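## Task

Scene 1: Weigh tube A (red cap, now in RK well C5). Stand it upright on the centre of the balance pan, close the balance door and press PRINT. During this weighing, tube C (orange cap, in DB A1) must stay outside the glass enclosure. Then seat tube A fully down in bore B3 of magnet block MG. Weigh tube C the same way, then seat it fully down in RK well A5. Close the balance door. Seat tube B (blue cap, in RK D1) fully down in mixer MX bore B5. Press the mixer's START key and keep tube B in that bore until the green lamp on top of the mixer turns off. Move the SP lever to DOWN. Do not grip or unseat anyone else's tubes. Every station must stay upright and flat on the bench mat. Each result must hold with the robot not touching it. Finish with the gripper open and moved away.

## Robot and tools

Robot: one 7-joint arm with a two-finger parallel gripper. The only camera is cam_wrist (672x504), mounted on the hand. The fingers point along the gripper's own +z axis and close along its y axis. The reported end_effector_position is the point between the pads when they are closed. The fingertips stick out about 19 mm past it when closed and about 6 mm when fully open. While closing, the tips travel roughly 13 mm further out, so leave that gap above any surface.

Frame: positions are in metres in the scene frame. The origin is on the table top under the arm base, +z is up, and +y is to the left when facing along +x. The base may be slightly tilted, and the reported hand position gets less accurate at long reach.

Bench layout: tube rack RK is closest to the base. Behind it, from left to right, stand dry block DB, mixer MX, spectrophotometer SP, balance BAL and magnet block MG. None of them is fastened, so they can slide or tip. On every station, row A is the row nearest its front and column 1 is the leftmost seen from the front. The balance door is the top glass pane; it opens by sliding away from the viewer. PRINT is the white key on the balance's sloped front. The balance's green lamp lights when PRINT is pressed with the door closed. START is on the mixer's sloped front. Holding or bumping the mixer's shaking block aborts the run and lights a red lamp; press START again after that. Pressing START during a run has no effect. Seated tubes should be pushed to the bottom of their bore or well.

Row format (used by both motion tools): a single list of 9 numbers [x, y, z, qw, qx, qy, qz, position, speed]. x, y, z give the absolute target position of end_effector_position in metres, in the scene frame. qw..qz give the absolute target orientation as a quaternion, w first. position sets the finger opening as an absolute setting from -1 to 1: +1 is fully open (85 mm), 0 is about 41 mm, the pads touch near -0.8, and -1 closes until blocked. speed (-1 to 1) sets how fast the fingers move: about 20 mm/s at -1, 85 at 0 and 150 at +1. Grip force is not adjustable; a full close gives roughly 190-235 N per pad.

execute_actions: argument actions, a list holding at most one item.
- An empty list returns the current state without moving anything.
- An item with rows plus steps runs 1 to 15 control steps of 1/30 s each (default 15). Each row is applied for one step, and the last row is repeated if there are fewer rows than steps.
- An item with only steps (1-300) is a wait, counted from the last result, and your reply time is part of it.
Optional pictures (true/false) controls whether images are returned. A target more than 0.6 m from the last reported position along any gripper axis is refused, and a refused call sends nothing. On every step the commanded pose is clipped to within 70 mm and 16 degrees of the measured pose. After a call ends, the arm continues only toward that clipped pose, so long moves need several calls. Send the orientation you want in every row; do not reuse a drifted reported quaternion.

move: target is one 9-number row as above, an absolute pose. speed is the top path speed in m/s, from 0.002 to 0.5 (default 0.25); rotation is capped at twice that value in rad/s. The path is a straight line from the current pose and takes 0.5 to 10 s; anything longer stops short after 10 s. It does not avoid obstacles, and the real hand may lag, stray or overshoot speed, especially with the arm nearly straight. Finger values are applied at the start. The result adds a move: line giving the ending (done, off_target, moving, held, fault), the limits that acted (paced = pose clipped, held = some steps blocked by a check), and the distance from target.

wait: seconds from 0 to 10. The robot receives nothing new meanwhile; fingers already moving keep going.

zoom_image: camera must be cam_wrist. region is [x0, y0, x1, y1] in pixels of the latest image, with (0,0) at top left, at most 504x504. It returns a closer view.

finished_scene: scene is 1 or 2.

Results: a state line with the gripper pose, and position_measured_pct, which is about 50 - 50 x the finger position, so 0 means fully open. If the fingers stop below about 90 before reaching the commanded value, they are holding or blocked; around 90 or above means the pads met. A Hand target line shows the pose the controller is driving toward. pose unreachable and HELD mean the clearance check altered or blocked the command (the mounting block under the base counts as arm). MOTOR HOT warns at 60 °C; at 75 °C an OVER-TEMPERATURE FAULT lets the arm sag. A torque fault (joint load limits 47.5 N m for the first four joints, 29.9 for the last three, held weight included) freezes the arm for 10 s.

Gripping: to grip firmly, send -1 and keep sending it. To grip gently, open first, then close to slightly under the object's width. To release, send a width larger than the object. The fingers re-close on their own if the object slips.

Avoid: knocking anything off the table, dropping tubes, fast impacts, and pressing far past a contact. Also avoid tipping or shoving the unfastened stations, disturbing the mixer during a run, and long holds that heat the motors. Loose objects may occasionally get a brief push from outside.

Each tool is called after "Call:" by a JSON object that holds its "api" and its "payload".

## Session

Call:
{"api": "execute_actions", "payload": {"actions": []}}

Scene clock: 0.00 s of 27600.00 s.
end_effector_position=(+0.5417, +0.0088, +0.3502) position_measured_pct=0.0 end_effector_quat_wxyz=(-0.019, +0.663, +0.734, -0.143)
Joint positions: [-0.262  0.79   0.401  0.706 -0.097  1.893  0.124]
Joint velocities: [ 0.     0.    -0.001  0.    -0.     0.    -0.   ]
Hand target: +0.542, +0.009, +0.350; -0.019, +0.663, +0.734, -0.143

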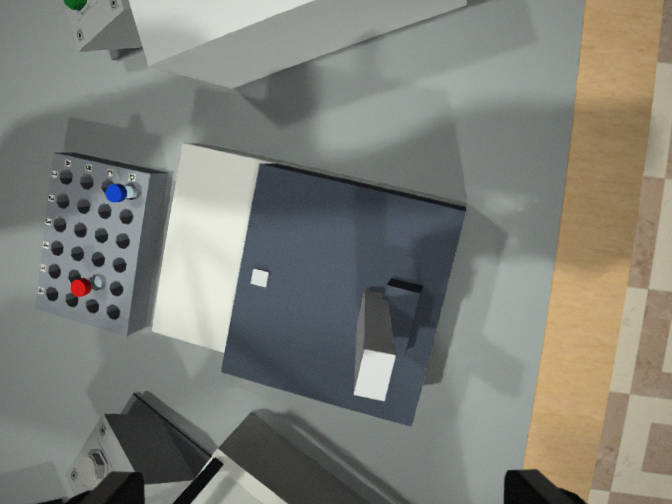

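Call:
{"api": "move", "payload": {"target": [0.40,0,0.55,0,1,0,0,1,0], "speed": 0.3}}

Scene clock: 12.27 s of 27600.00 s.
end_effector_position=(+0.3998, -0.0007, +0.5497) position_measured_pct=0.0 end_effector_quat_wxyz=(-0.001, +1.000, -0.001, -0.000)
Joint positions: [-0.483  0.305  0.784  0.876 -0.25   2.026 -1.421]
Joint velocities: [-0.005 -0.003 -0.004  0.001  0.001  0.    -0.003]
Hand target: +0.400, -0.000, +0.550; -0.001, +1.000, -0.001, -0.000
Off the commanded pose: 0.001 m, 0 deg.
move: done

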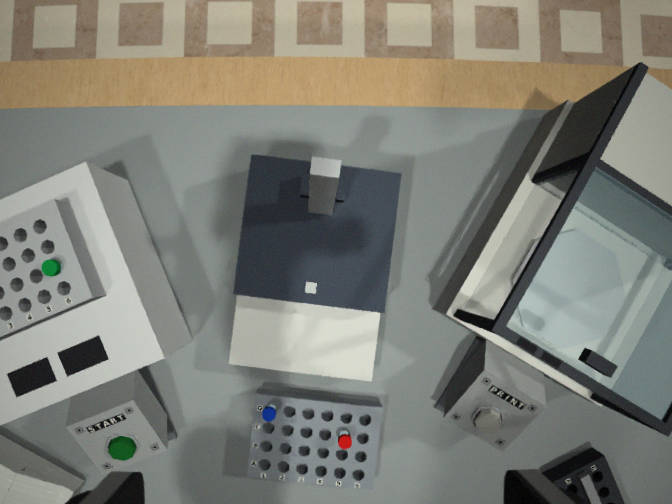

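Call:
{"api": "move", "payload": {"target": [0.28,0,0.55,0,1,0,0,1,0], "speed": 0.3}}

Call:
{"api": "zoom_image", "payload": {"camera": "cam_wrist", "region": [220,240,420,400]}}

Scene clock: 18.60 s of 27600.00 s.
end_effector_position=(+0.2804, +0.0000, +0.5493) position_measured_pct=0.0 end_effector_quat_wxyz=(-0.000, +1.000, -0.000, -0.001)
Joint positions: [-0.801 -0.084  0.65   1.231  0.049  1.968 -1.717]
Joint velocities: [ 0.001 -0.012 -0.008  0.001 -0.001  0.001  0.002]
Hand target: +0.280, -0.000, +0.550; -0.001, +1.000, +0.000, -0.000
Off the commanded pose: 0.001 m, 0 deg.
move: done

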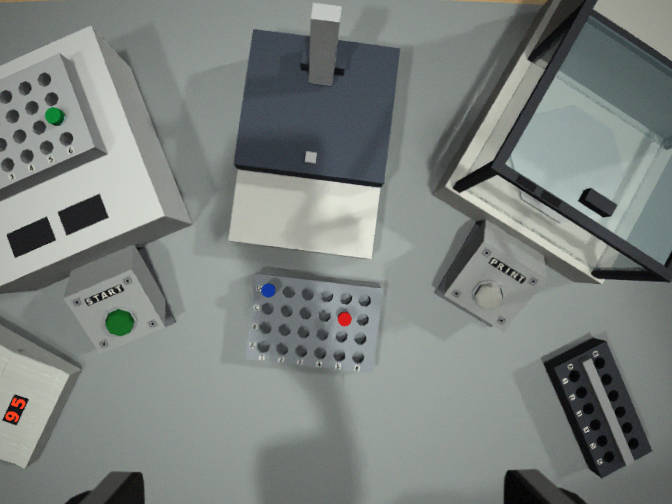

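Region (220, 240, 420, 400) of cam_wrist's 672x504 image, scaled by 2.520; it fills the top 403 rows of this view, and the rest is white.

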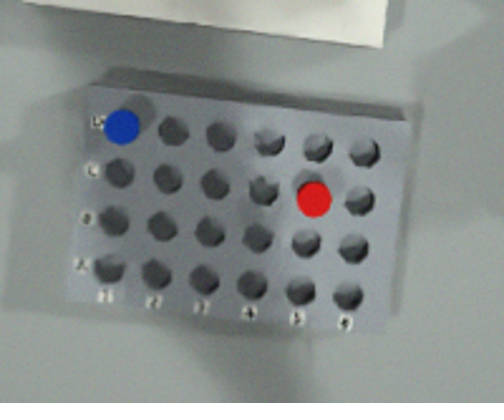

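Call:
{"api": "move", "payload": {"target": [0.25,0,0.30,0,1,0,0,1,0], "speed": 0.3}}

Scene clock: 26.67 s of 27600.00 s.
end_effector_position=(+0.2500, +0.0004, +0.3001) position_measured_pct=0.0 end_effector_quat_wxyz=(-0.000, +1.000, +0.000, +0.000)
Joint positions: [-0.81  -0.174  0.627  2.105  0.105  1.168 -1.814]
Joint velocities: [-0.001  0.005 -0.     0.002  0.    -0.002  0.001]
Hand target: +0.250, +0.000, +0.300; -0.000, +1.000, +0.000, -0.000
Off the commanded pose: 0.000 m, 0 deg.
move: done

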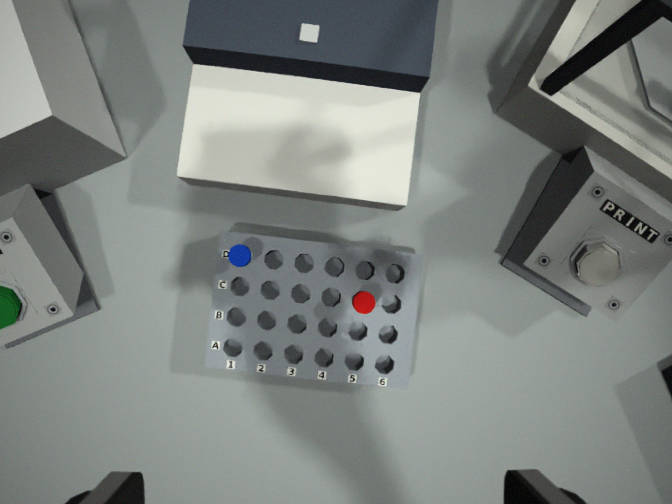

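Call:
{"api": "move", "payload": {"target": [0.27,0,0.20,0,1,0,0,1,0], "speed": 0.3}}

Call:
{"api": "move", "payload": {"target": [0.27,0,0.20,0,0.05,0.9987,0,1,0], "speed": 0.5}}

Scene clock: 42.13 s of 27600.00 s.
end_effector_position=(+0.2701, +0.0002, +0.2005) position_measured_pct=0.0 end_effector_quat_wxyz=(+0.000, +1.000, +0.000, +0.001)
Joint positions: [-0.739  0.12   0.743  2.281 -0.126  0.763 -1.492]
Joint velocities: [ 0.004  0.013  0.005 -0.001 -0.002 -0.001  0.004]
Hand target: +0.270, -0.000, +0.200; +0.001, +1.000, -0.000, +0.000
Off the commanded pose: 0.001 m, 0 deg.
move: done

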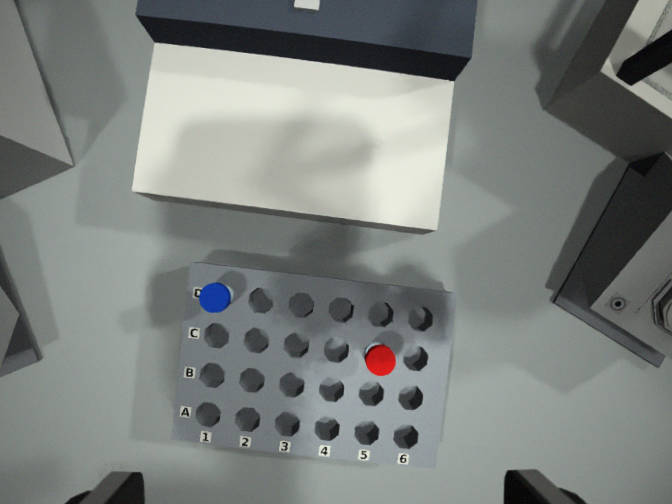

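Scene clock: 45.67 s of 27600.00 s.
end_effector_position=(+0.2700, +0.0002, +0.2001) position_measured_pct=0.0 end_effector_quat_wxyz=(+0.000, +0.050, +0.999, -0.000)
Joint positions: [-0.41   0.105  0.371  2.273 -0.063  0.761  1.464]
Joint velocities: [ 0.004  0.001  0.006 -0.    -0.001 -0.     0.002]
Hand target: +0.270, +0.000, +0.200; +0.000, +0.050, +0.999, -0.000
Off the commanded pose: 0.000 m, 0 deg.
move: done

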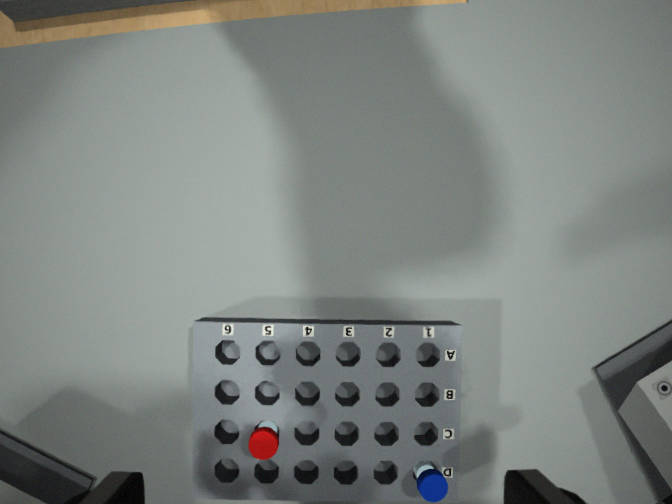

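Call:
{"api": "move", "payload": {"target": [0.21,-0.12,0.05,0,0.05,0.9987,0,-1,1], "speed": 0.3}}

Call:
{"api": "move", "payload": {"target": [0.21,-0.12,0.018,0,0.05,0.9987,0,-1,1], "speed": 0.015}}

Scene clock: 85.07 s of 27600.00 s.
end_effector_position=(+0.2105, -0.1198, +0.0503) position_measured_pct=91.7 end_effector_quat_wxyz=(-0.001, +0.047, +0.999, -0.002)
Joint positions: [ 0.422  0.56   0.018  2.534 -0.376  0.043  2.277]
Joint velocities: [ 0.045  0.005 -0.001  0.002 -0.002 -0.002  0.005]
Hand target: +0.210, -0.121, +0.050; -0.001, +0.050, +0.999, -0.002
Off the commanded pose: 0.001 m, 0 deg.
move: done

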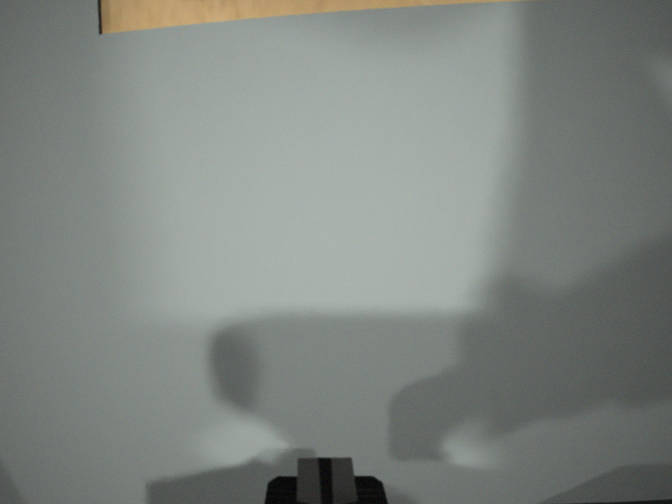

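Scene clock: 87.43 s of 27600.00 s.
end_effector_position=(+0.2100, -0.1201, +0.0220) position_measured_pct=91.7 end_effector_quat_wxyz=(+0.003, +0.050, +0.999, -0.001)
Joint positions: [ 0.498  0.678 -0.076  2.548 -0.375 -0.103  2.271]
Joint velocities: [ 0.001  0.    -0.001  0.001  0.     0.001 -0.   ]
Hand target: +0.210, -0.120, +0.018; -0.000, +0.050, +0.999, -0.000
Off the commanded pose: 0.004 m, 0 deg.
move: off_target

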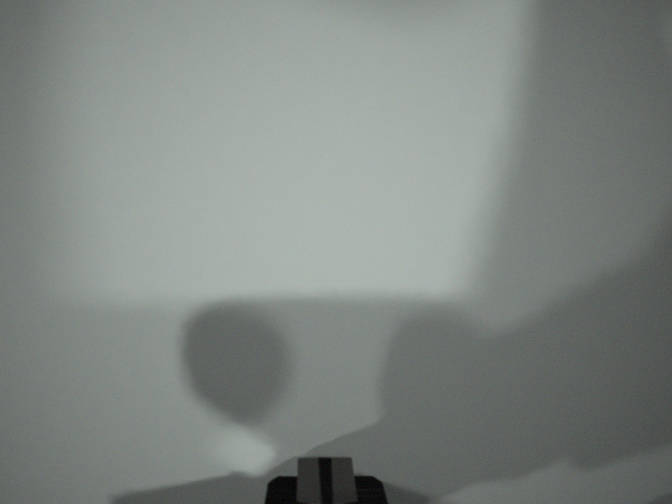

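Call:
{"api": "move", "payload": {"target": [0.23,-0.08,0.10,0,0.05,0.9987,0,-1,1], "speed": 0.2}}

Call:
{"api": "move", "payload": {"target": [0.252,0.017,0.085,0,0.05,0.9987,0,-1,1], "speed": 0.2}}

Call:
{"api": "move", "payload": {"target": [0.252,0.017,0.052,0,0.05,0.9987,0,-1,1], "speed": 0.015}}

Scene clock: 104.80 s of 27600.00 s.
end_effector_position=(+0.2298, -0.0804, +0.0998) position_measured_pct=91.7 end_effector_quat_wxyz=(+0.000, +0.052, +0.999, +0.001)
Joint positions: [ 0.072  0.372  0.242  2.495 -0.346  0.292  2.084]
Joint velocities: [-0.026 -0.005 -0.008 -0.003  0.012  0.001 -0.013]
Hand target: +0.230, -0.080, +0.100; +0.001, +0.050, +0.999, +0.001
Off the commanded pose: 0.001 m, 0 deg.
move: done

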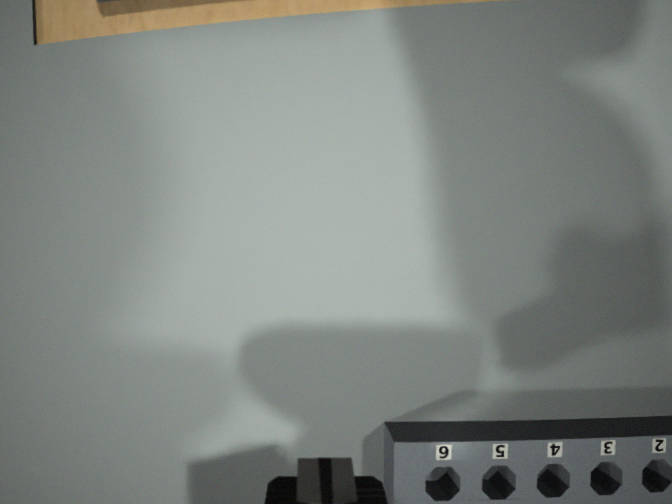

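Scene clock: 105.73 s of 27600.00 s.
end_effector_position=(+0.2524, +0.0162, +0.0852) position_measured_pct=91.7 end_effector_quat_wxyz=(+0.001, +0.052, +0.999, +0.001)
Joint positions: [-0.322  0.433  0.232  2.485 -0.441  0.243  1.772]
Joint velocities: [-0.029  0.006 -0.004 -0.001  0.011  0.003 -0.014]
Hand target: +0.252, +0.017, +0.085; +0.000, +0.050, +0.999, +0.001
Off the commanded pose: 0.001 m, 0 deg.
move: done

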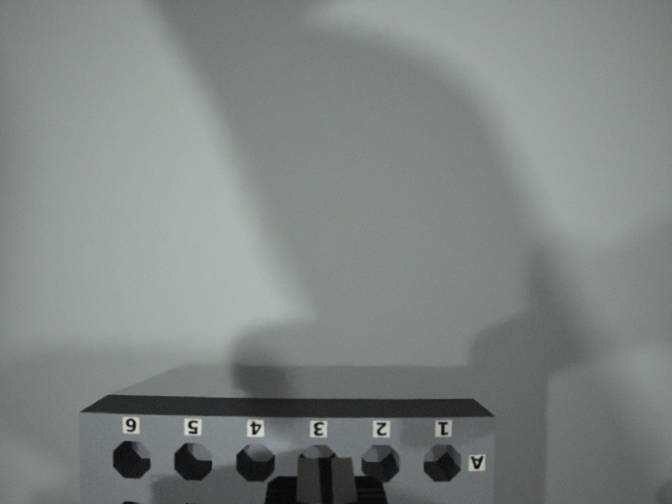

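Scene clock: 108.17 s of 27600.00 s.
end_effector_position=(+0.2521, +0.0169, +0.0524) position_measured_pct=91.7 end_effector_quat_wxyz=(+0.000, +0.050, +0.999, -0.000)
Joint positions: [-0.2    0.551  0.07   2.505 -0.501  0.085  1.817]
Joint velocities: [ 0.004 -0.001 -0.003  0.    -0.     0.003  0.001]
Hand target: +0.252, +0.017, +0.052; -0.000, +0.050, +0.999, -0.000
Off the commanded pose: 0.000 m, 0 deg.
move: done

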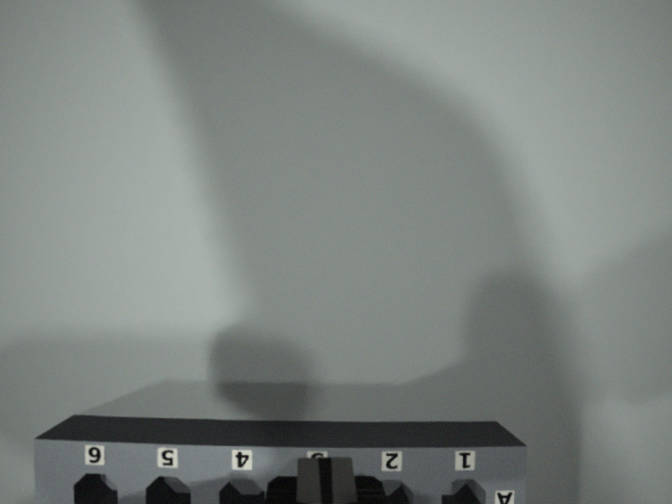

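Call:
{"api": "move", "payload": {"target": [0.252,0.017,0.043,0,0.05,0.9987,0,-1,1], "speed": 0.01}}

Scene clock: 118.17 s of 27600.00 s.
end_effector_position=(+0.2519, +0.0168, +0.0515) position_measured_pct=91.7 end_effector_quat_wxyz=(+0.007, +0.052, +0.999, +0.003)
Joint positions: [-0.167  0.552  0.032  2.519 -0.508  0.05   1.821]
Joint velocities: [ 0.002  0.001 -0.001 -0.     0.     0.002 -0.001]
Hand target: +0.252, +0.017, +0.043; -0.000, +0.050, +0.999, -0.000
Off the commanded pose: 0.009 m, 1 deg.
move: off_target

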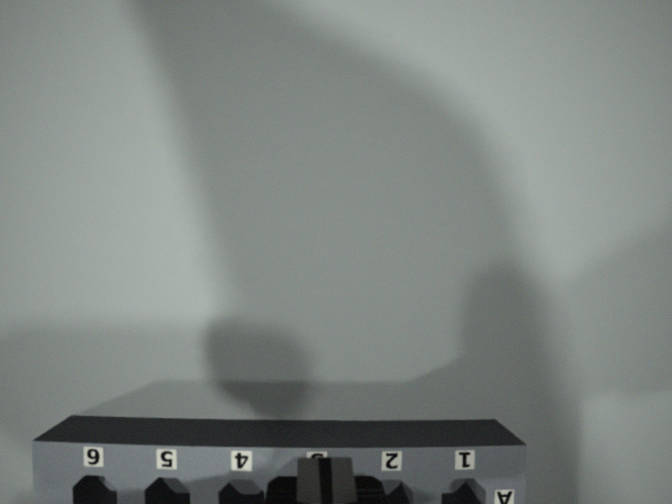

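Call:
{"api": "move", "payload": {"target": [0.26,0.0,0.3,0,0.5,0.866,0,-1,1], "speed": 0.3}}

Call:
{"api": "move", "payload": {"target": [0.38,-0.21,0.47,0,0.966,-0.259,0,-1,1], "speed": 0.4}}

Scene clock: 136.97 s of 27600.00 s.
end_effector_position=(+0.2598, +0.0007, +0.2994) position_measured_pct=91.7 end_effector_quat_wxyz=(-0.001, +0.500, +0.866, +0.001)
Joint positions: [-0.624 -0.118  0.497  2.081  0.052  1.153  0.36 ]
Joint velocities: [ 0.001 -0.005 -0.001 -0.001 -0.     0.001  0.001]
Hand target: +0.260, +0.001, +0.300; -0.001, +0.500, +0.866, +0.001
Off the commanded pose: 0.001 m, 0 deg.
move: done

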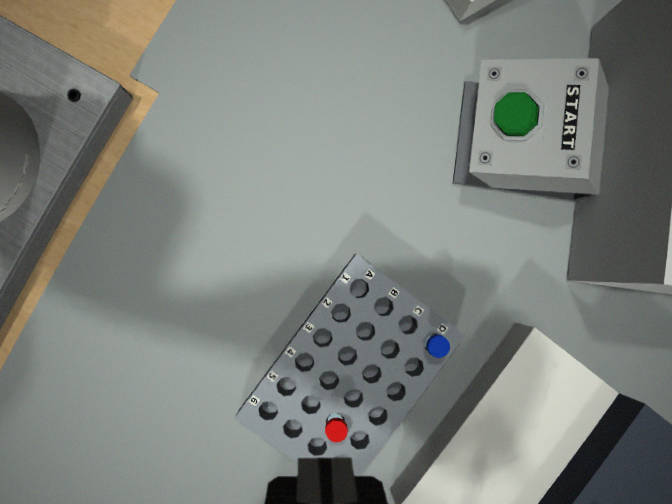

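Scene clock: 140.63 s of 27600.00 s.
end_effector_position=(+0.3796, -0.2100, +0.4708) position_measured_pct=91.7 end_effector_quat_wxyz=(+0.002, +0.966, -0.259, +0.001)
Joint positions: [-0.091  0.381  0.965  1.111 -0.33   1.788 -1.343]
Joint velocities: [ 0.01   0.011  0.003 -0.005 -0.001  0.003  0.001]
Hand target: +0.380, -0.211, +0.471; +0.002, +0.966, -0.259, +0.000
Off the commanded pose: 0.001 m, 0 deg.
move: done

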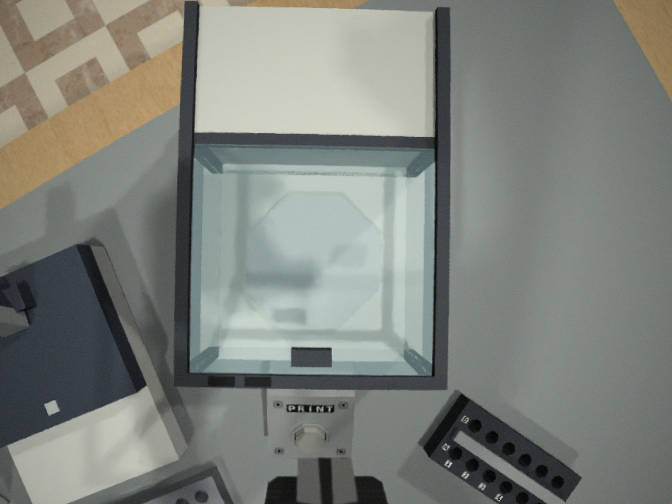

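Call:
{"api": "move", "payload": {"target": [0.363,-0.20,0.33,0,0.965,-0.263,0,-1,1], "speed": 0.3}}

Scene clock: 151.33 s of 27600.00 s.
end_effector_position=(+0.3630, -0.2002, +0.3299) position_measured_pct=91.7 end_effector_quat_wxyz=(+0.000, +0.965, -0.263, -0.000)
Joint positions: [-0.203  0.361  0.954  1.605 -0.313  1.33  -1.32 ]
Joint velocities: [-0.001 -0.003 -0.     0.003  0.001 -0.003 -0.001]
Hand target: +0.363, -0.200, +0.330; -0.000, +0.965, -0.263, -0.000
Off the commanded pose: 0.000 m, 0 deg.
move: done

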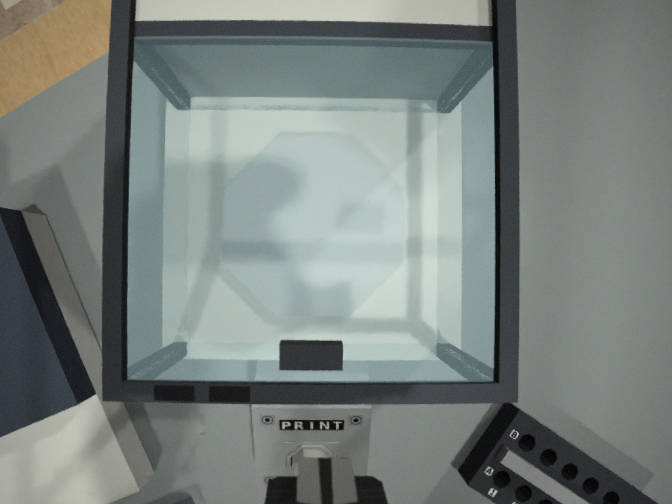

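Call:
{"api": "zoom_image", "payload": {"camera": "cam_wrist", "region": [90,300,390,470]}}

Region (90, 300, 390, 470) of cam_wrist's 672x504 image, scaled by 1.680; it fills the top 286 rows of this view, and the rest is white.

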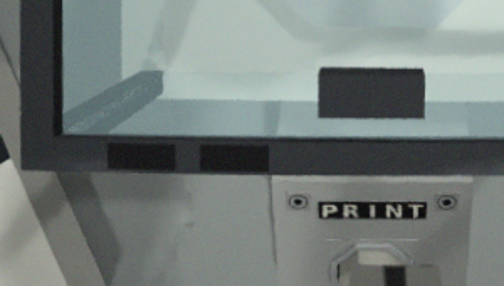

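Call:
{"api": "move", "payload": {"target": [0.275,-0.145,0.30,0.090,0.907,-0.247,0.330,-1,1], "speed": 0.3}}

Scene clock: 174.63 s of 27600.00 s.
end_effector_position=(+0.2755, -0.1432, +0.2997) position_measured_pct=91.7 end_effector_quat_wxyz=(+0.087, +0.907, -0.246, +0.330)
Joint positions: [-0.092 -0.422  0.182  2.538  0.798  0.486 -2.635]
Joint velocities: [ 0.007  0.001  0.009  0.003  0.011  0.007 -0.014]
Hand target: +0.275, -0.144, +0.300; +0.087, +0.907, -0.247, +0.329
Off the commanded pose: 0.002 m, 0 deg.
move: done

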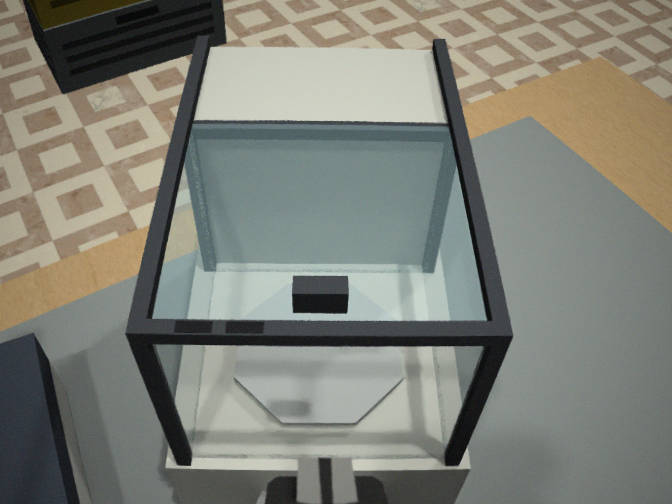

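Call:
{"api": "zoom_image", "payload": {"camera": "cam_wrist", "region": [240,250,400,360]}}

Region (240, 250, 400, 360) of cam_wrist's 672x504 image, scaled by 3.150; it fills the top 346 rows of this view, and the rest is white.

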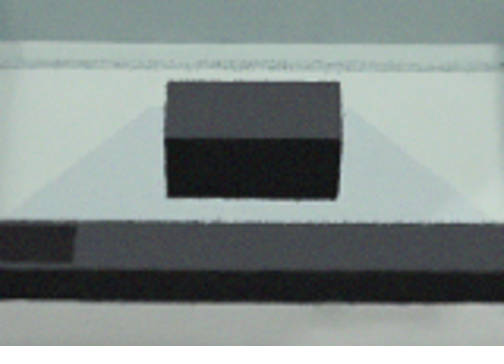

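Call:
{"api": "move", "payload": {"target": [0.389,-0.2115,0.275,0,0.965,-0.263,0,-1,1], "speed": 0.25}}

Call:
{"api": "move", "payload": {"target": [0.389,-0.2115,0.244,0,0.965,-0.263,0,-1,1], "speed": 0.015}}

Scene clock: 195.00 s of 27600.00 s.
end_effector_position=(+0.3890, -0.2125, +0.2757) position_measured_pct=91.7 end_effector_quat_wxyz=(+0.003, +0.965, -0.264, +0.001)
Joint positions: [-0.025  0.433  0.72   1.632 -0.311  1.185 -1.352]
Joint velocities: [ 0.003  0.005 -0.001 -0.    -0.001 -0.     0.   ]
Hand target: +0.389, -0.213, +0.275; +0.003, +0.964, -0.264, +0.001
Off the commanded pose: 0.001 m, 0 deg.
move: done

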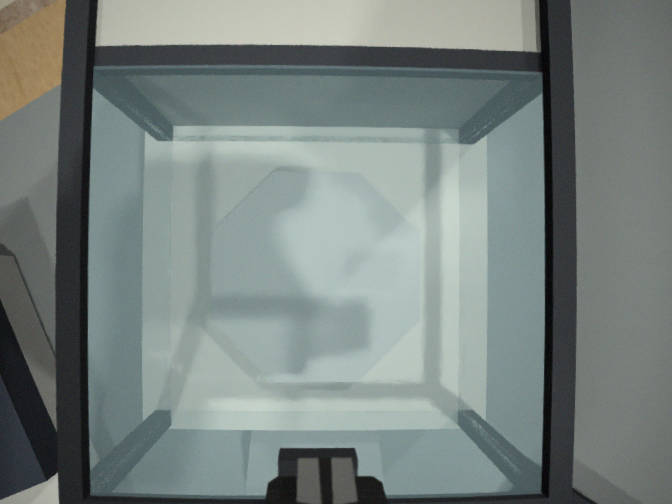

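Scene clock: 197.33 s of 27600.00 s.
end_effector_position=(+0.3895, -0.2119, +0.2453) position_measured_pct=91.7 end_effector_quat_wxyz=(+0.000, +0.965, -0.263, +0.001)
Joint positions: [-0.008  0.467  0.699  1.689 -0.345  1.101 -1.32 ]
Joint velocities: [ 0.    -0.     0.001  0.    -0.    -0.001  0.001]
Hand target: +0.389, -0.212, +0.244; +0.000, +0.965, -0.263, -0.000
Off the commanded pose: 0.001 m, 0 deg.
move: done

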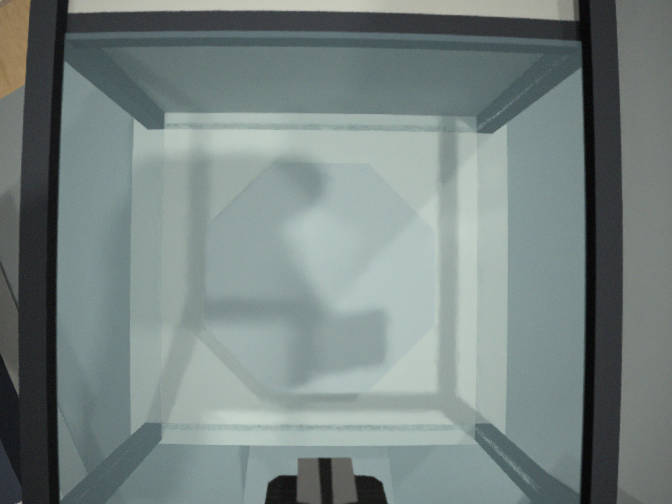

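Call:
{"api": "move", "payload": {"target": [0.389,-0.2115,0.240,0,0.965,-0.263,0,-1,1], "speed": 0.01}}

Scene clock: 202.63 s of 27600.00 s.
end_effector_position=(+0.3912, -0.2131, +0.2448) position_measured_pct=91.7 end_effector_quat_wxyz=(-0.000, +0.965, -0.263, +0.006)
Joint positions: [-0.006  0.466  0.698  1.692 -0.35   1.091 -1.316]
Joint velocities: [ 0.001 -0.001 -0.001 -0.001 -0.     0.001  0.001]
Hand target: +0.389, -0.212, +0.240; +0.000, +0.965, -0.263, -0.000
Off the commanded pose: 0.006 m, 1 deg.
move: off_target

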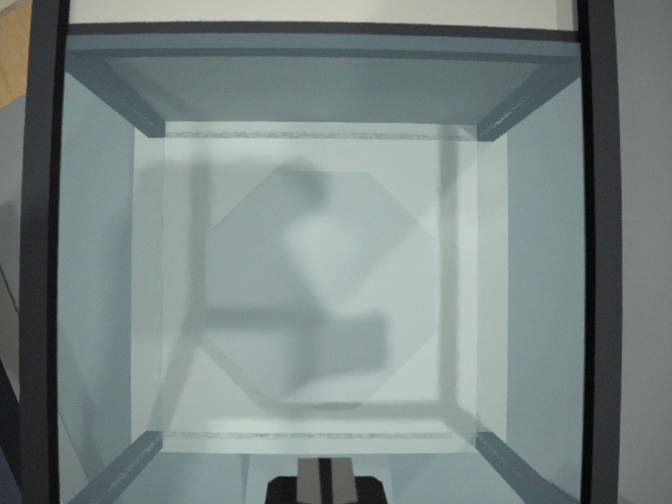

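Call:
{"api": "move", "payload": {"target": [0.392,-0.212,0.252,0,0.965,-0.263,0,0,1], "speed": 0.1}}

Call:
{"api": "move", "payload": {"target": [0.392,-0.212,0.235,0,0.965,-0.263,0,0,1], "speed": 0.05}}

Call:
{"api": "move", "payload": {"target": [0.392,-0.212,0.235,0,0.965,-0.263,0,-0.4,-0.5], "speed": 0.05}}

Scene clock: 208.67 s of 27600.00 s.
end_effector_position=(+0.3920, -0.2120, +0.2520) position_measured_pct=50.0 end_effector_quat_wxyz=(-0.000, +0.965, -0.263, +0.000)
Joint positions: [-0.009  0.466  0.702  1.666 -0.34   1.127 -1.329]
Joint velocities: [0.    0.    0.    0.    0.    0.002 0.001]
Hand target: +0.392, -0.212, +0.252; -0.000, +0.965, -0.263, +0.000
Off the commanded pose: 0.000 m, 0 deg.
move: done

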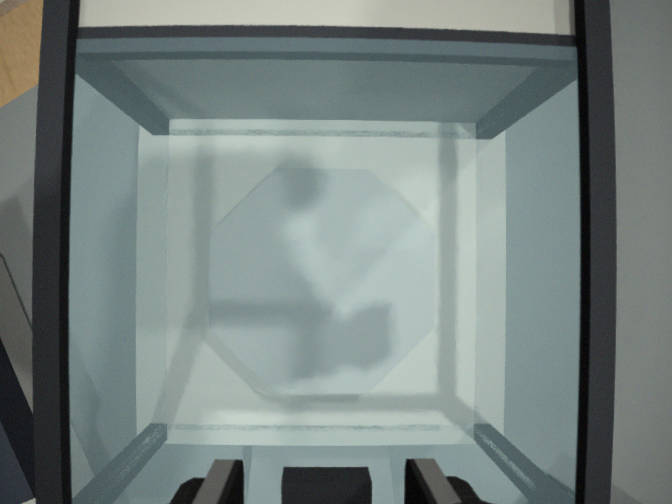

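Scene clock: 209.37 s of 27600.00 s.
end_effector_position=(+0.3921, -0.2120, +0.2351) position_measured_pct=50.0 end_effector_quat_wxyz=(+0.000, +0.965, -0.263, +0.000)
Joint positions: [-0.001  0.487  0.69   1.696 -0.357  1.081 -1.313]
Joint velocities: [ 0.002  0.001 -0.     0.001 -0.     0.     0.001]
Hand target: +0.392, -0.212, +0.235; +0.000, +0.965, -0.263, -0.000
Off the commanded pose: 0.000 m, 0 deg.
move: done

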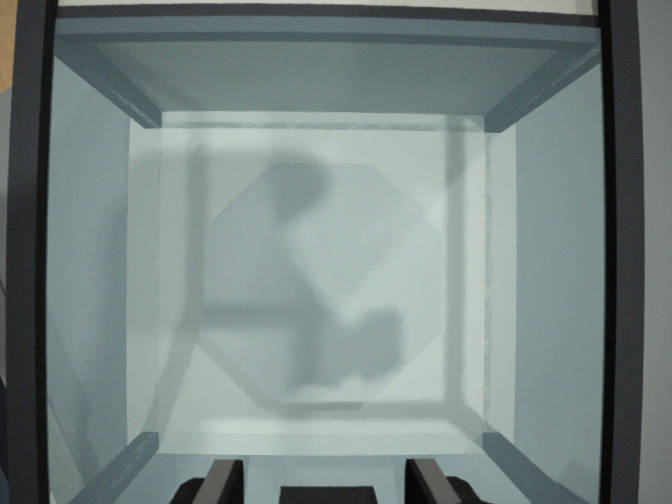

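Scene clock: 210.07 s of 27600.00 s.
end_effector_position=(+0.3917, -0.2125, +0.2352) position_measured_pct=67.9 end_effector_quat_wxyz=(+0.000, +0.965, -0.263, +0.000)
Joint positions: [-0.     0.486  0.691  1.696 -0.357  1.081 -1.313]
Joint velocities: [ 0.     0.    -0.001  0.     0.    -0.    -0.001]
Hand target: +0.392, -0.212, +0.235; +0.000, +0.965, -0.263, -0.000
Off the commanded pose: 0.001 m, 0 deg.
move: done

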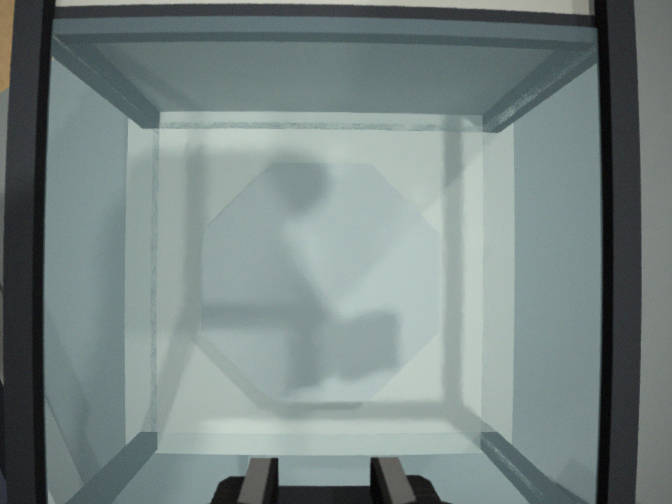

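Call:
{"api": "move", "payload": {"target": [0.4908,-0.2708,0.235,0,0.965,-0.263,0,-0.4,-0.5], "speed": 0.08}}

Scene clock: 216.60 s of 27600.00 s.
end_effector_position=(+0.4906, -0.2711, +0.2359) position_measured_pct=67.9 end_effector_quat_wxyz=(+0.001, +0.965, -0.263, +0.000)
Joint positions: [ 0.158  0.734  0.64   1.253 -0.441  1.285 -1.323]
Joint velocities: [ 0.003  0.003 -0.001 -0.007 -0.001  0.    -0.001]
Hand target: +0.491, -0.271, +0.235; +0.000, +0.965, -0.263, -0.000
Off the commanded pose: 0.001 m, 0 deg.
move: done

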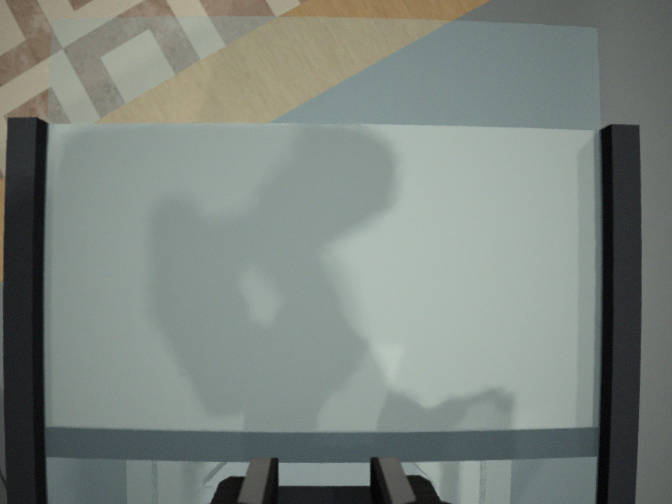

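Call:
{"api": "move", "payload": {"target": [0.502,-0.2774,0.2355,0,0.965,-0.263,0,-0.4,-0.5], "speed": 0.03}}

Call:
{"api": "move", "payload": {"target": [0.502,-0.2774,0.2355,0,0.965,-0.263,0,-0.05,1], "speed": 0.03}}

Scene clock: 223.80 s of 27600.00 s.
end_effector_position=(+0.4983, -0.2758, +0.2376) position_measured_pct=67.9 end_effector_quat_wxyz=(-0.002, +0.965, -0.264, -0.003)
Joint positions: [ 0.177  0.759  0.635  1.196 -0.447  1.322 -1.33 ]
Joint velocities: [ 0.     0.001 -0.001 -0.003 -0.     0.     0.   ]
Hand target: +0.502, -0.277, +0.236; +0.000, +0.965, -0.263, -0.000
Off the commanded pose: 0.005 m, 0 deg.
move: off_target

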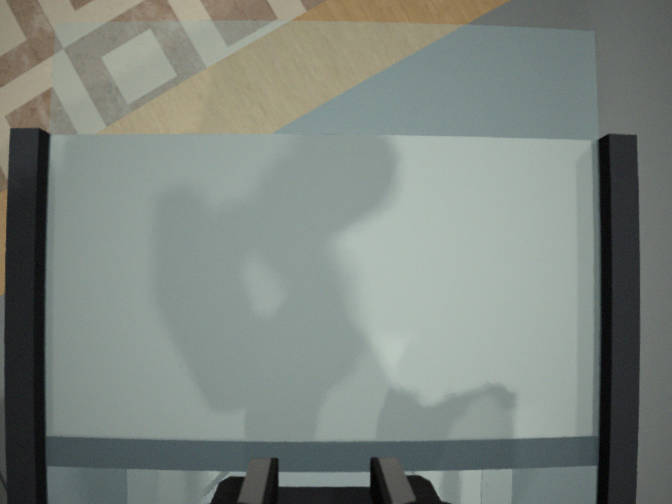

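Scene clock: 224.50 s of 27600.00 s.
end_effector_position=(+0.5020, -0.2774, +0.2355) position_measured_pct=52.4 end_effector_quat_wxyz=(-0.000, +0.965, -0.263, +0.000)
Joint positions: [ 0.178  0.764  0.634  1.192 -0.45   1.313 -1.33 ]
Joint velocities: [ 0.001 -0.     0.002 -0.     0.     0.001 -0.   ]
Hand target: +0.502, -0.277, +0.236; +0.000, +0.965, -0.263, +0.000
Off the commanded pose: 0.000 m, 0 deg.
move: done

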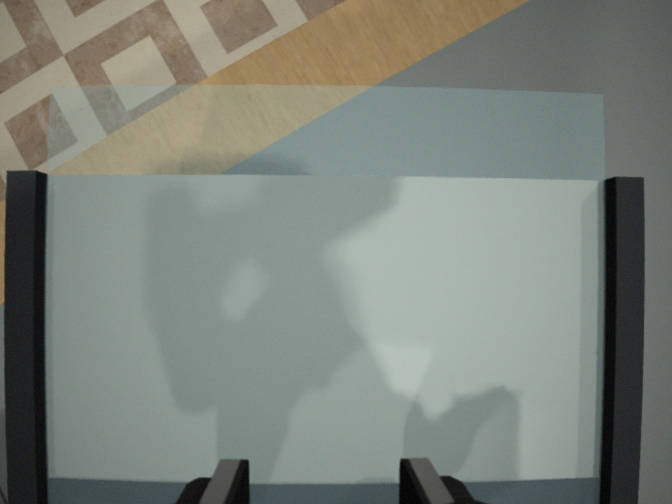

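Call:
{"api": "move", "payload": {"target": [0.50,-0.276,0.275,0,0.965,-0.263,0,-0.2,1], "speed": 0.2}}

Call:
{"api": "move", "payload": {"target": [0.363,-0.20,0.33,0,0.965,-0.263,0,-0.2,1], "speed": 0.35}}

Scene clock: 230.87 s of 27600.00 s.
end_effector_position=(+0.5000, -0.2759, +0.2750) position_measured_pct=59.9 end_effector_quat_wxyz=(-0.000, +0.965, -0.263, +0.000)
Joint positions: [ 0.18   0.73   0.648  1.124 -0.432  1.409 -1.35 ]
Joint velocities: [-0.    -0.    -0.001 -0.    -0.     0.001 -0.   ]
Hand target: +0.500, -0.276, +0.275; -0.000, +0.965, -0.263, +0.000
Off the commanded pose: 0.000 m, 0 deg.
move: done

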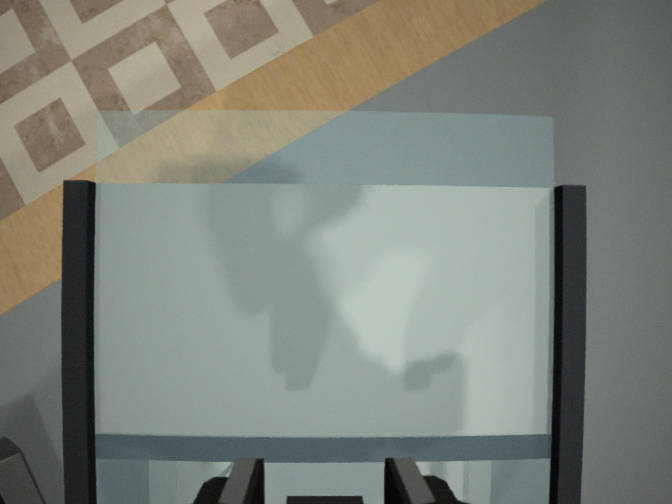

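Scene clock: 232.03 s of 27600.00 s.
end_effector_position=(+0.3628, -0.2002, +0.3294) position_measured_pct=59.9 end_effector_quat_wxyz=(-0.001, +0.965, -0.263, -0.000)
Joint positions: [-0.066  0.31   0.733  1.603 -0.226  1.308 -1.414]
Joint velocities: [-0.003 -0.004 -0.002 -0.001  0.001  0.    -0.001]
Hand target: +0.363, -0.200, +0.330; -0.001, +0.965, -0.263, +0.000
Off the commanded pose: 0.001 m, 0 deg.
move: done

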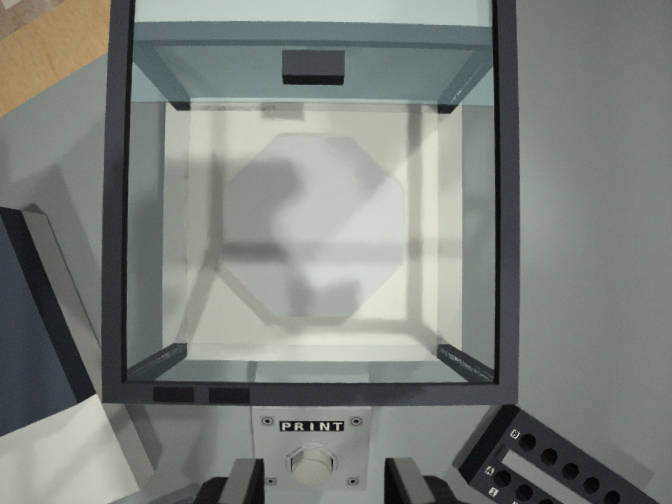

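Call:
{"api": "move", "payload": {"target": [0.288,-0.028,0.11,0,0.9988,-0.0497,0,-0.3,1], "speed": 0.35}}

Scene clock: 239.03 s of 27600.00 s.
end_effector_position=(+0.2885, -0.0277, +0.1102) position_measured_pct=65.1 end_effector_quat_wxyz=(-0.000, +0.999, -0.049, +0.001)
Joint positions: [-0.283  0.408  0.405  2.351 -0.402  0.432 -1.223]
Joint velocities: [ 0.007  0.007  0.002  0.002 -0.002 -0.001  0.002]
Hand target: +0.288, -0.028, +0.110; -0.000, +0.999, -0.049, +0.000
Off the commanded pose: 0.001 m, 0 deg.
move: done

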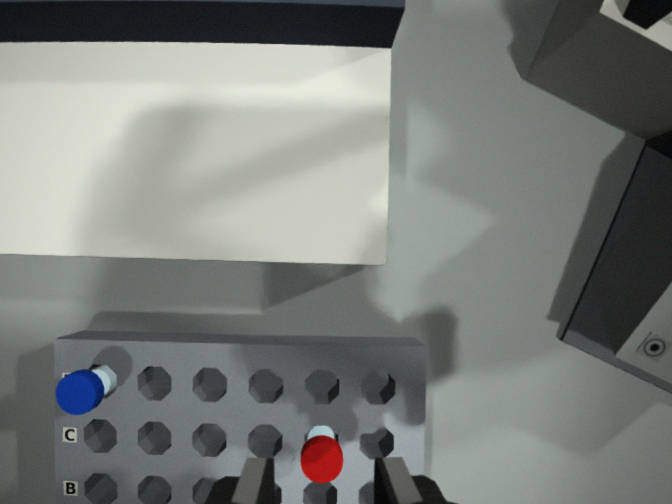

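Call:
{"api": "move", "payload": {"target": [0.2885,-0.028,0.055,0,0.9988,-0.0497,0,-0.3,1], "speed": 0.1}}

Call:
{"api": "move", "payload": {"target": [0.2885,-0.028,0.055,0,0.9988,-0.0497,0,-0.62,-0.5], "speed": 0.1}}

Scene clock: 244.37 s of 27600.00 s.
end_effector_position=(+0.2888, -0.0278, +0.0553) position_measured_pct=65.1 end_effector_quat_wxyz=(+0.000, +0.999, -0.049, +0.000)
Joint positions: [-0.119  0.569  0.197  2.388 -0.554  0.213 -1.09 ]
Joint velocities: [ 0.013  0.009  0.002  0.001 -0.003 -0.002  0.004]
Hand target: +0.289, -0.028, +0.055; +0.001, +0.999, -0.050, -0.000
Off the commanded pose: 0.000 m, 0 deg.
move: done

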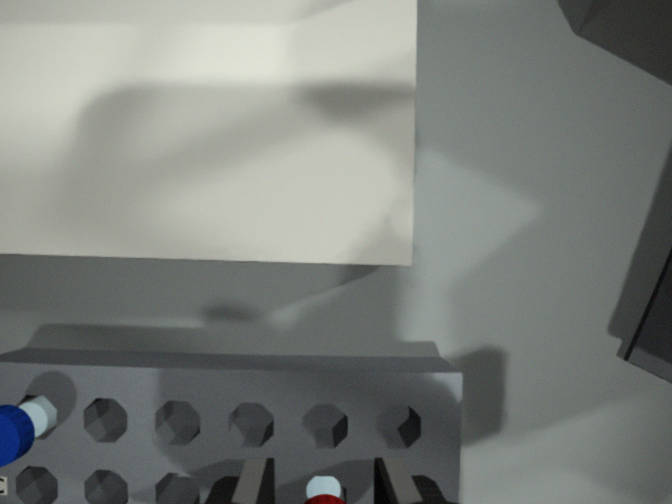

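Scene clock: 245.07 s of 27600.00 s.
end_effector_position=(+0.2887, -0.0280, +0.0552) position_measured_pct=79.8 end_effector_quat_wxyz=(-0.000, +0.999, -0.050, +0.000)
Joint positions: [-0.115  0.57   0.195  2.388 -0.555  0.213 -1.089]
Joint velocities: [-0.     0.     0.001  0.    -0.    -0.002  0.   ]
Hand target: +0.288, -0.028, +0.055; +0.000, +0.999, -0.050, -0.000
Off the commanded pose: 0.000 m, 0 deg.
move: done

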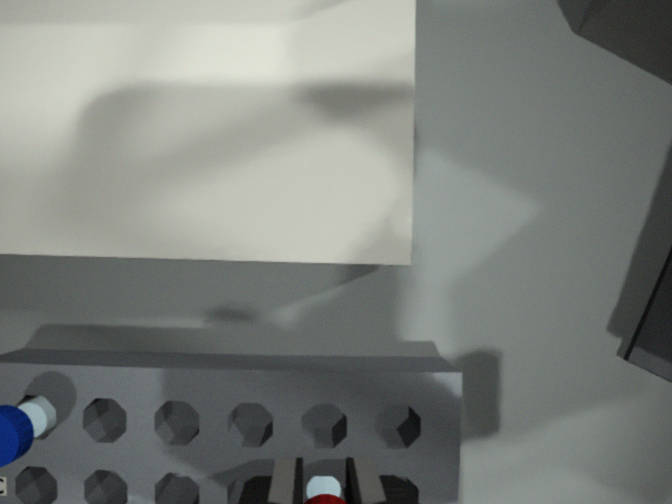

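Call:
{"api": "move", "payload": {"target": [0.2885,-0.028,0.055,0,0.9988,-0.0497,0,-0.66,-0.5], "speed": 0.1}}

Call:
{"api": "move", "payload": {"target": [0.2885,-0.028,0.11,0,0.9988,-0.0497,0,-0.66,-0.5], "speed": 0.1}}

Call:
{"api": "move", "payload": {"target": [0.32,-0.12,0.30,0,0.965,-0.263,0,-0.66,-0.5], "speed": 0.3}}

Call:
{"api": "move", "payload": {"target": [0.432,-0.237,0.29,0,0.965,-0.263,0,-0.66,-0.5], "speed": 0.3}}

Scene clock: 253.50 s of 27600.00 s.
end_effector_position=(+0.2888, -0.0280, +0.0552) position_measured_pct=80.6 end_effector_quat_wxyz=(-0.000, +0.999, -0.050, +0.000)
Joint positions: [-0.115  0.569  0.195  2.388 -0.555  0.213 -1.089]
Joint velocities: [ 0.001 -0.    -0.001 -0.    -0.    -0.002 -0.   ]
Hand target: +0.289, -0.028, +0.055; +0.000, +0.999, -0.050, +0.000
Off the commanded pose: 0.000 m, 0 deg.
move: done

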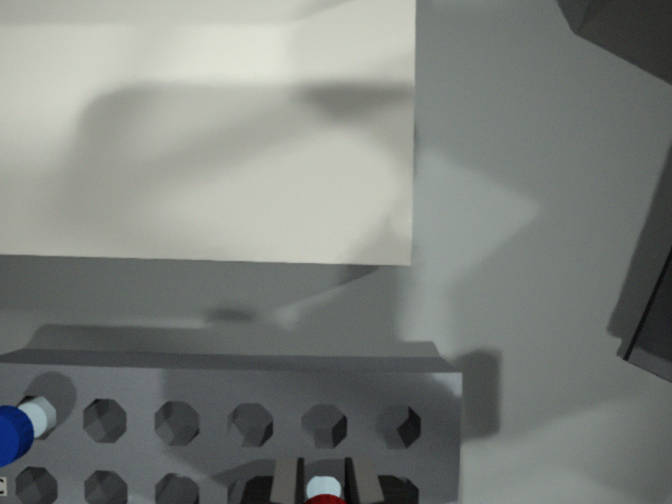

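Scene clock: 254.47 s of 27600.00 s.
end_effector_position=(+0.2884, -0.0280, +0.1098) position_measured_pct=80.6 end_effector_quat_wxyz=(-0.000, +0.999, -0.050, -0.000)
Joint positions: [-0.283  0.41   0.407  2.351 -0.406  0.433 -1.219]
Joint velocities: [-0.005 -0.004 -0.002  0.     0.002 -0.001 -0.001]
Hand target: +0.288, -0.028, +0.110; -0.001, +0.999, -0.050, +0.000
Off the commanded pose: 0.000 m, 0 deg.
move: done

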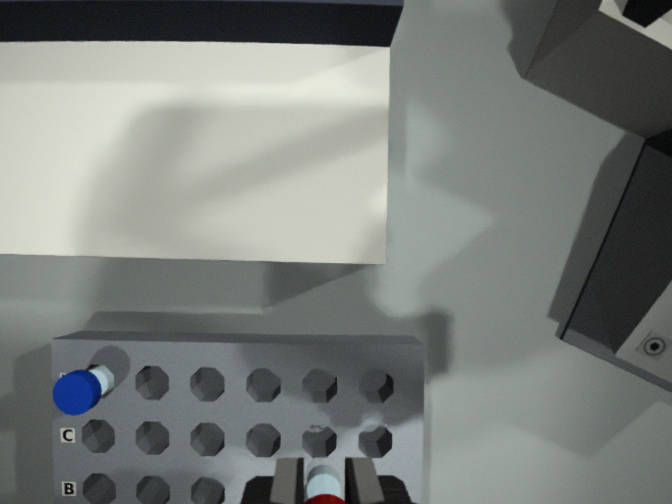

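Scene clock: 255.70 s of 27600.00 s.
end_effector_position=(+0.3198, -0.1198, +0.2997) position_measured_pct=80.6 end_effector_quat_wxyz=(-0.000, +0.965, -0.263, -0.000)
Joint positions: [-0.313  0.13   0.715  1.883 -0.105  1.155 -1.676]
Joint velocities: [-0.001  0.     0.    -0.001  0.    -0.002  0.001]
Hand target: +0.320, -0.120, +0.300; -0.000, +0.965, -0.263, -0.000
Off the commanded pose: 0.000 m, 0 deg.
move: done

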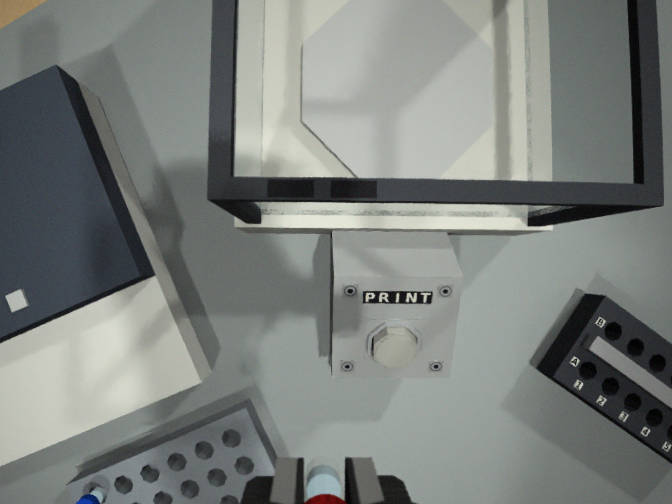

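Scene clock: 256.90 s of 27600.00 s.
end_effector_position=(+0.4320, -0.2370, +0.2907) position_measured_pct=80.6 end_effector_quat_wxyz=(+0.001, +0.965, -0.263, +0.000)
Joint positions: [ 0.051  0.537  0.706  1.423 -0.362  1.305 -1.335]
Joint velocities: [ 0.003  0.004  0.    -0.001 -0.001  0.002 -0.001]
Hand target: +0.432, -0.237, +0.290; +0.001, +0.965, -0.263, +0.000
Off the commanded pose: 0.001 m, 0 deg.
move: done

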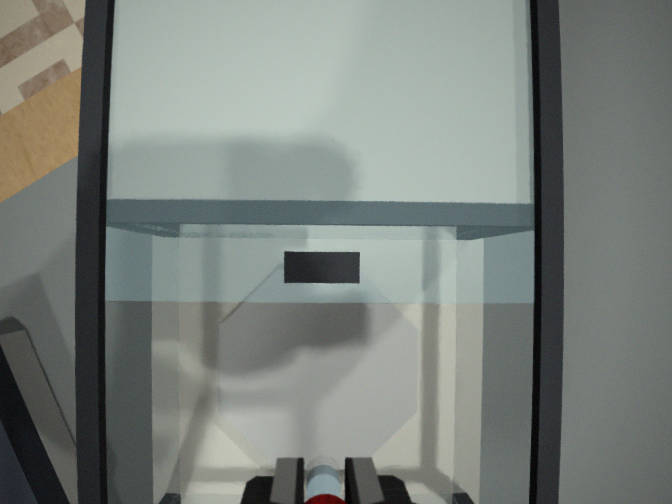

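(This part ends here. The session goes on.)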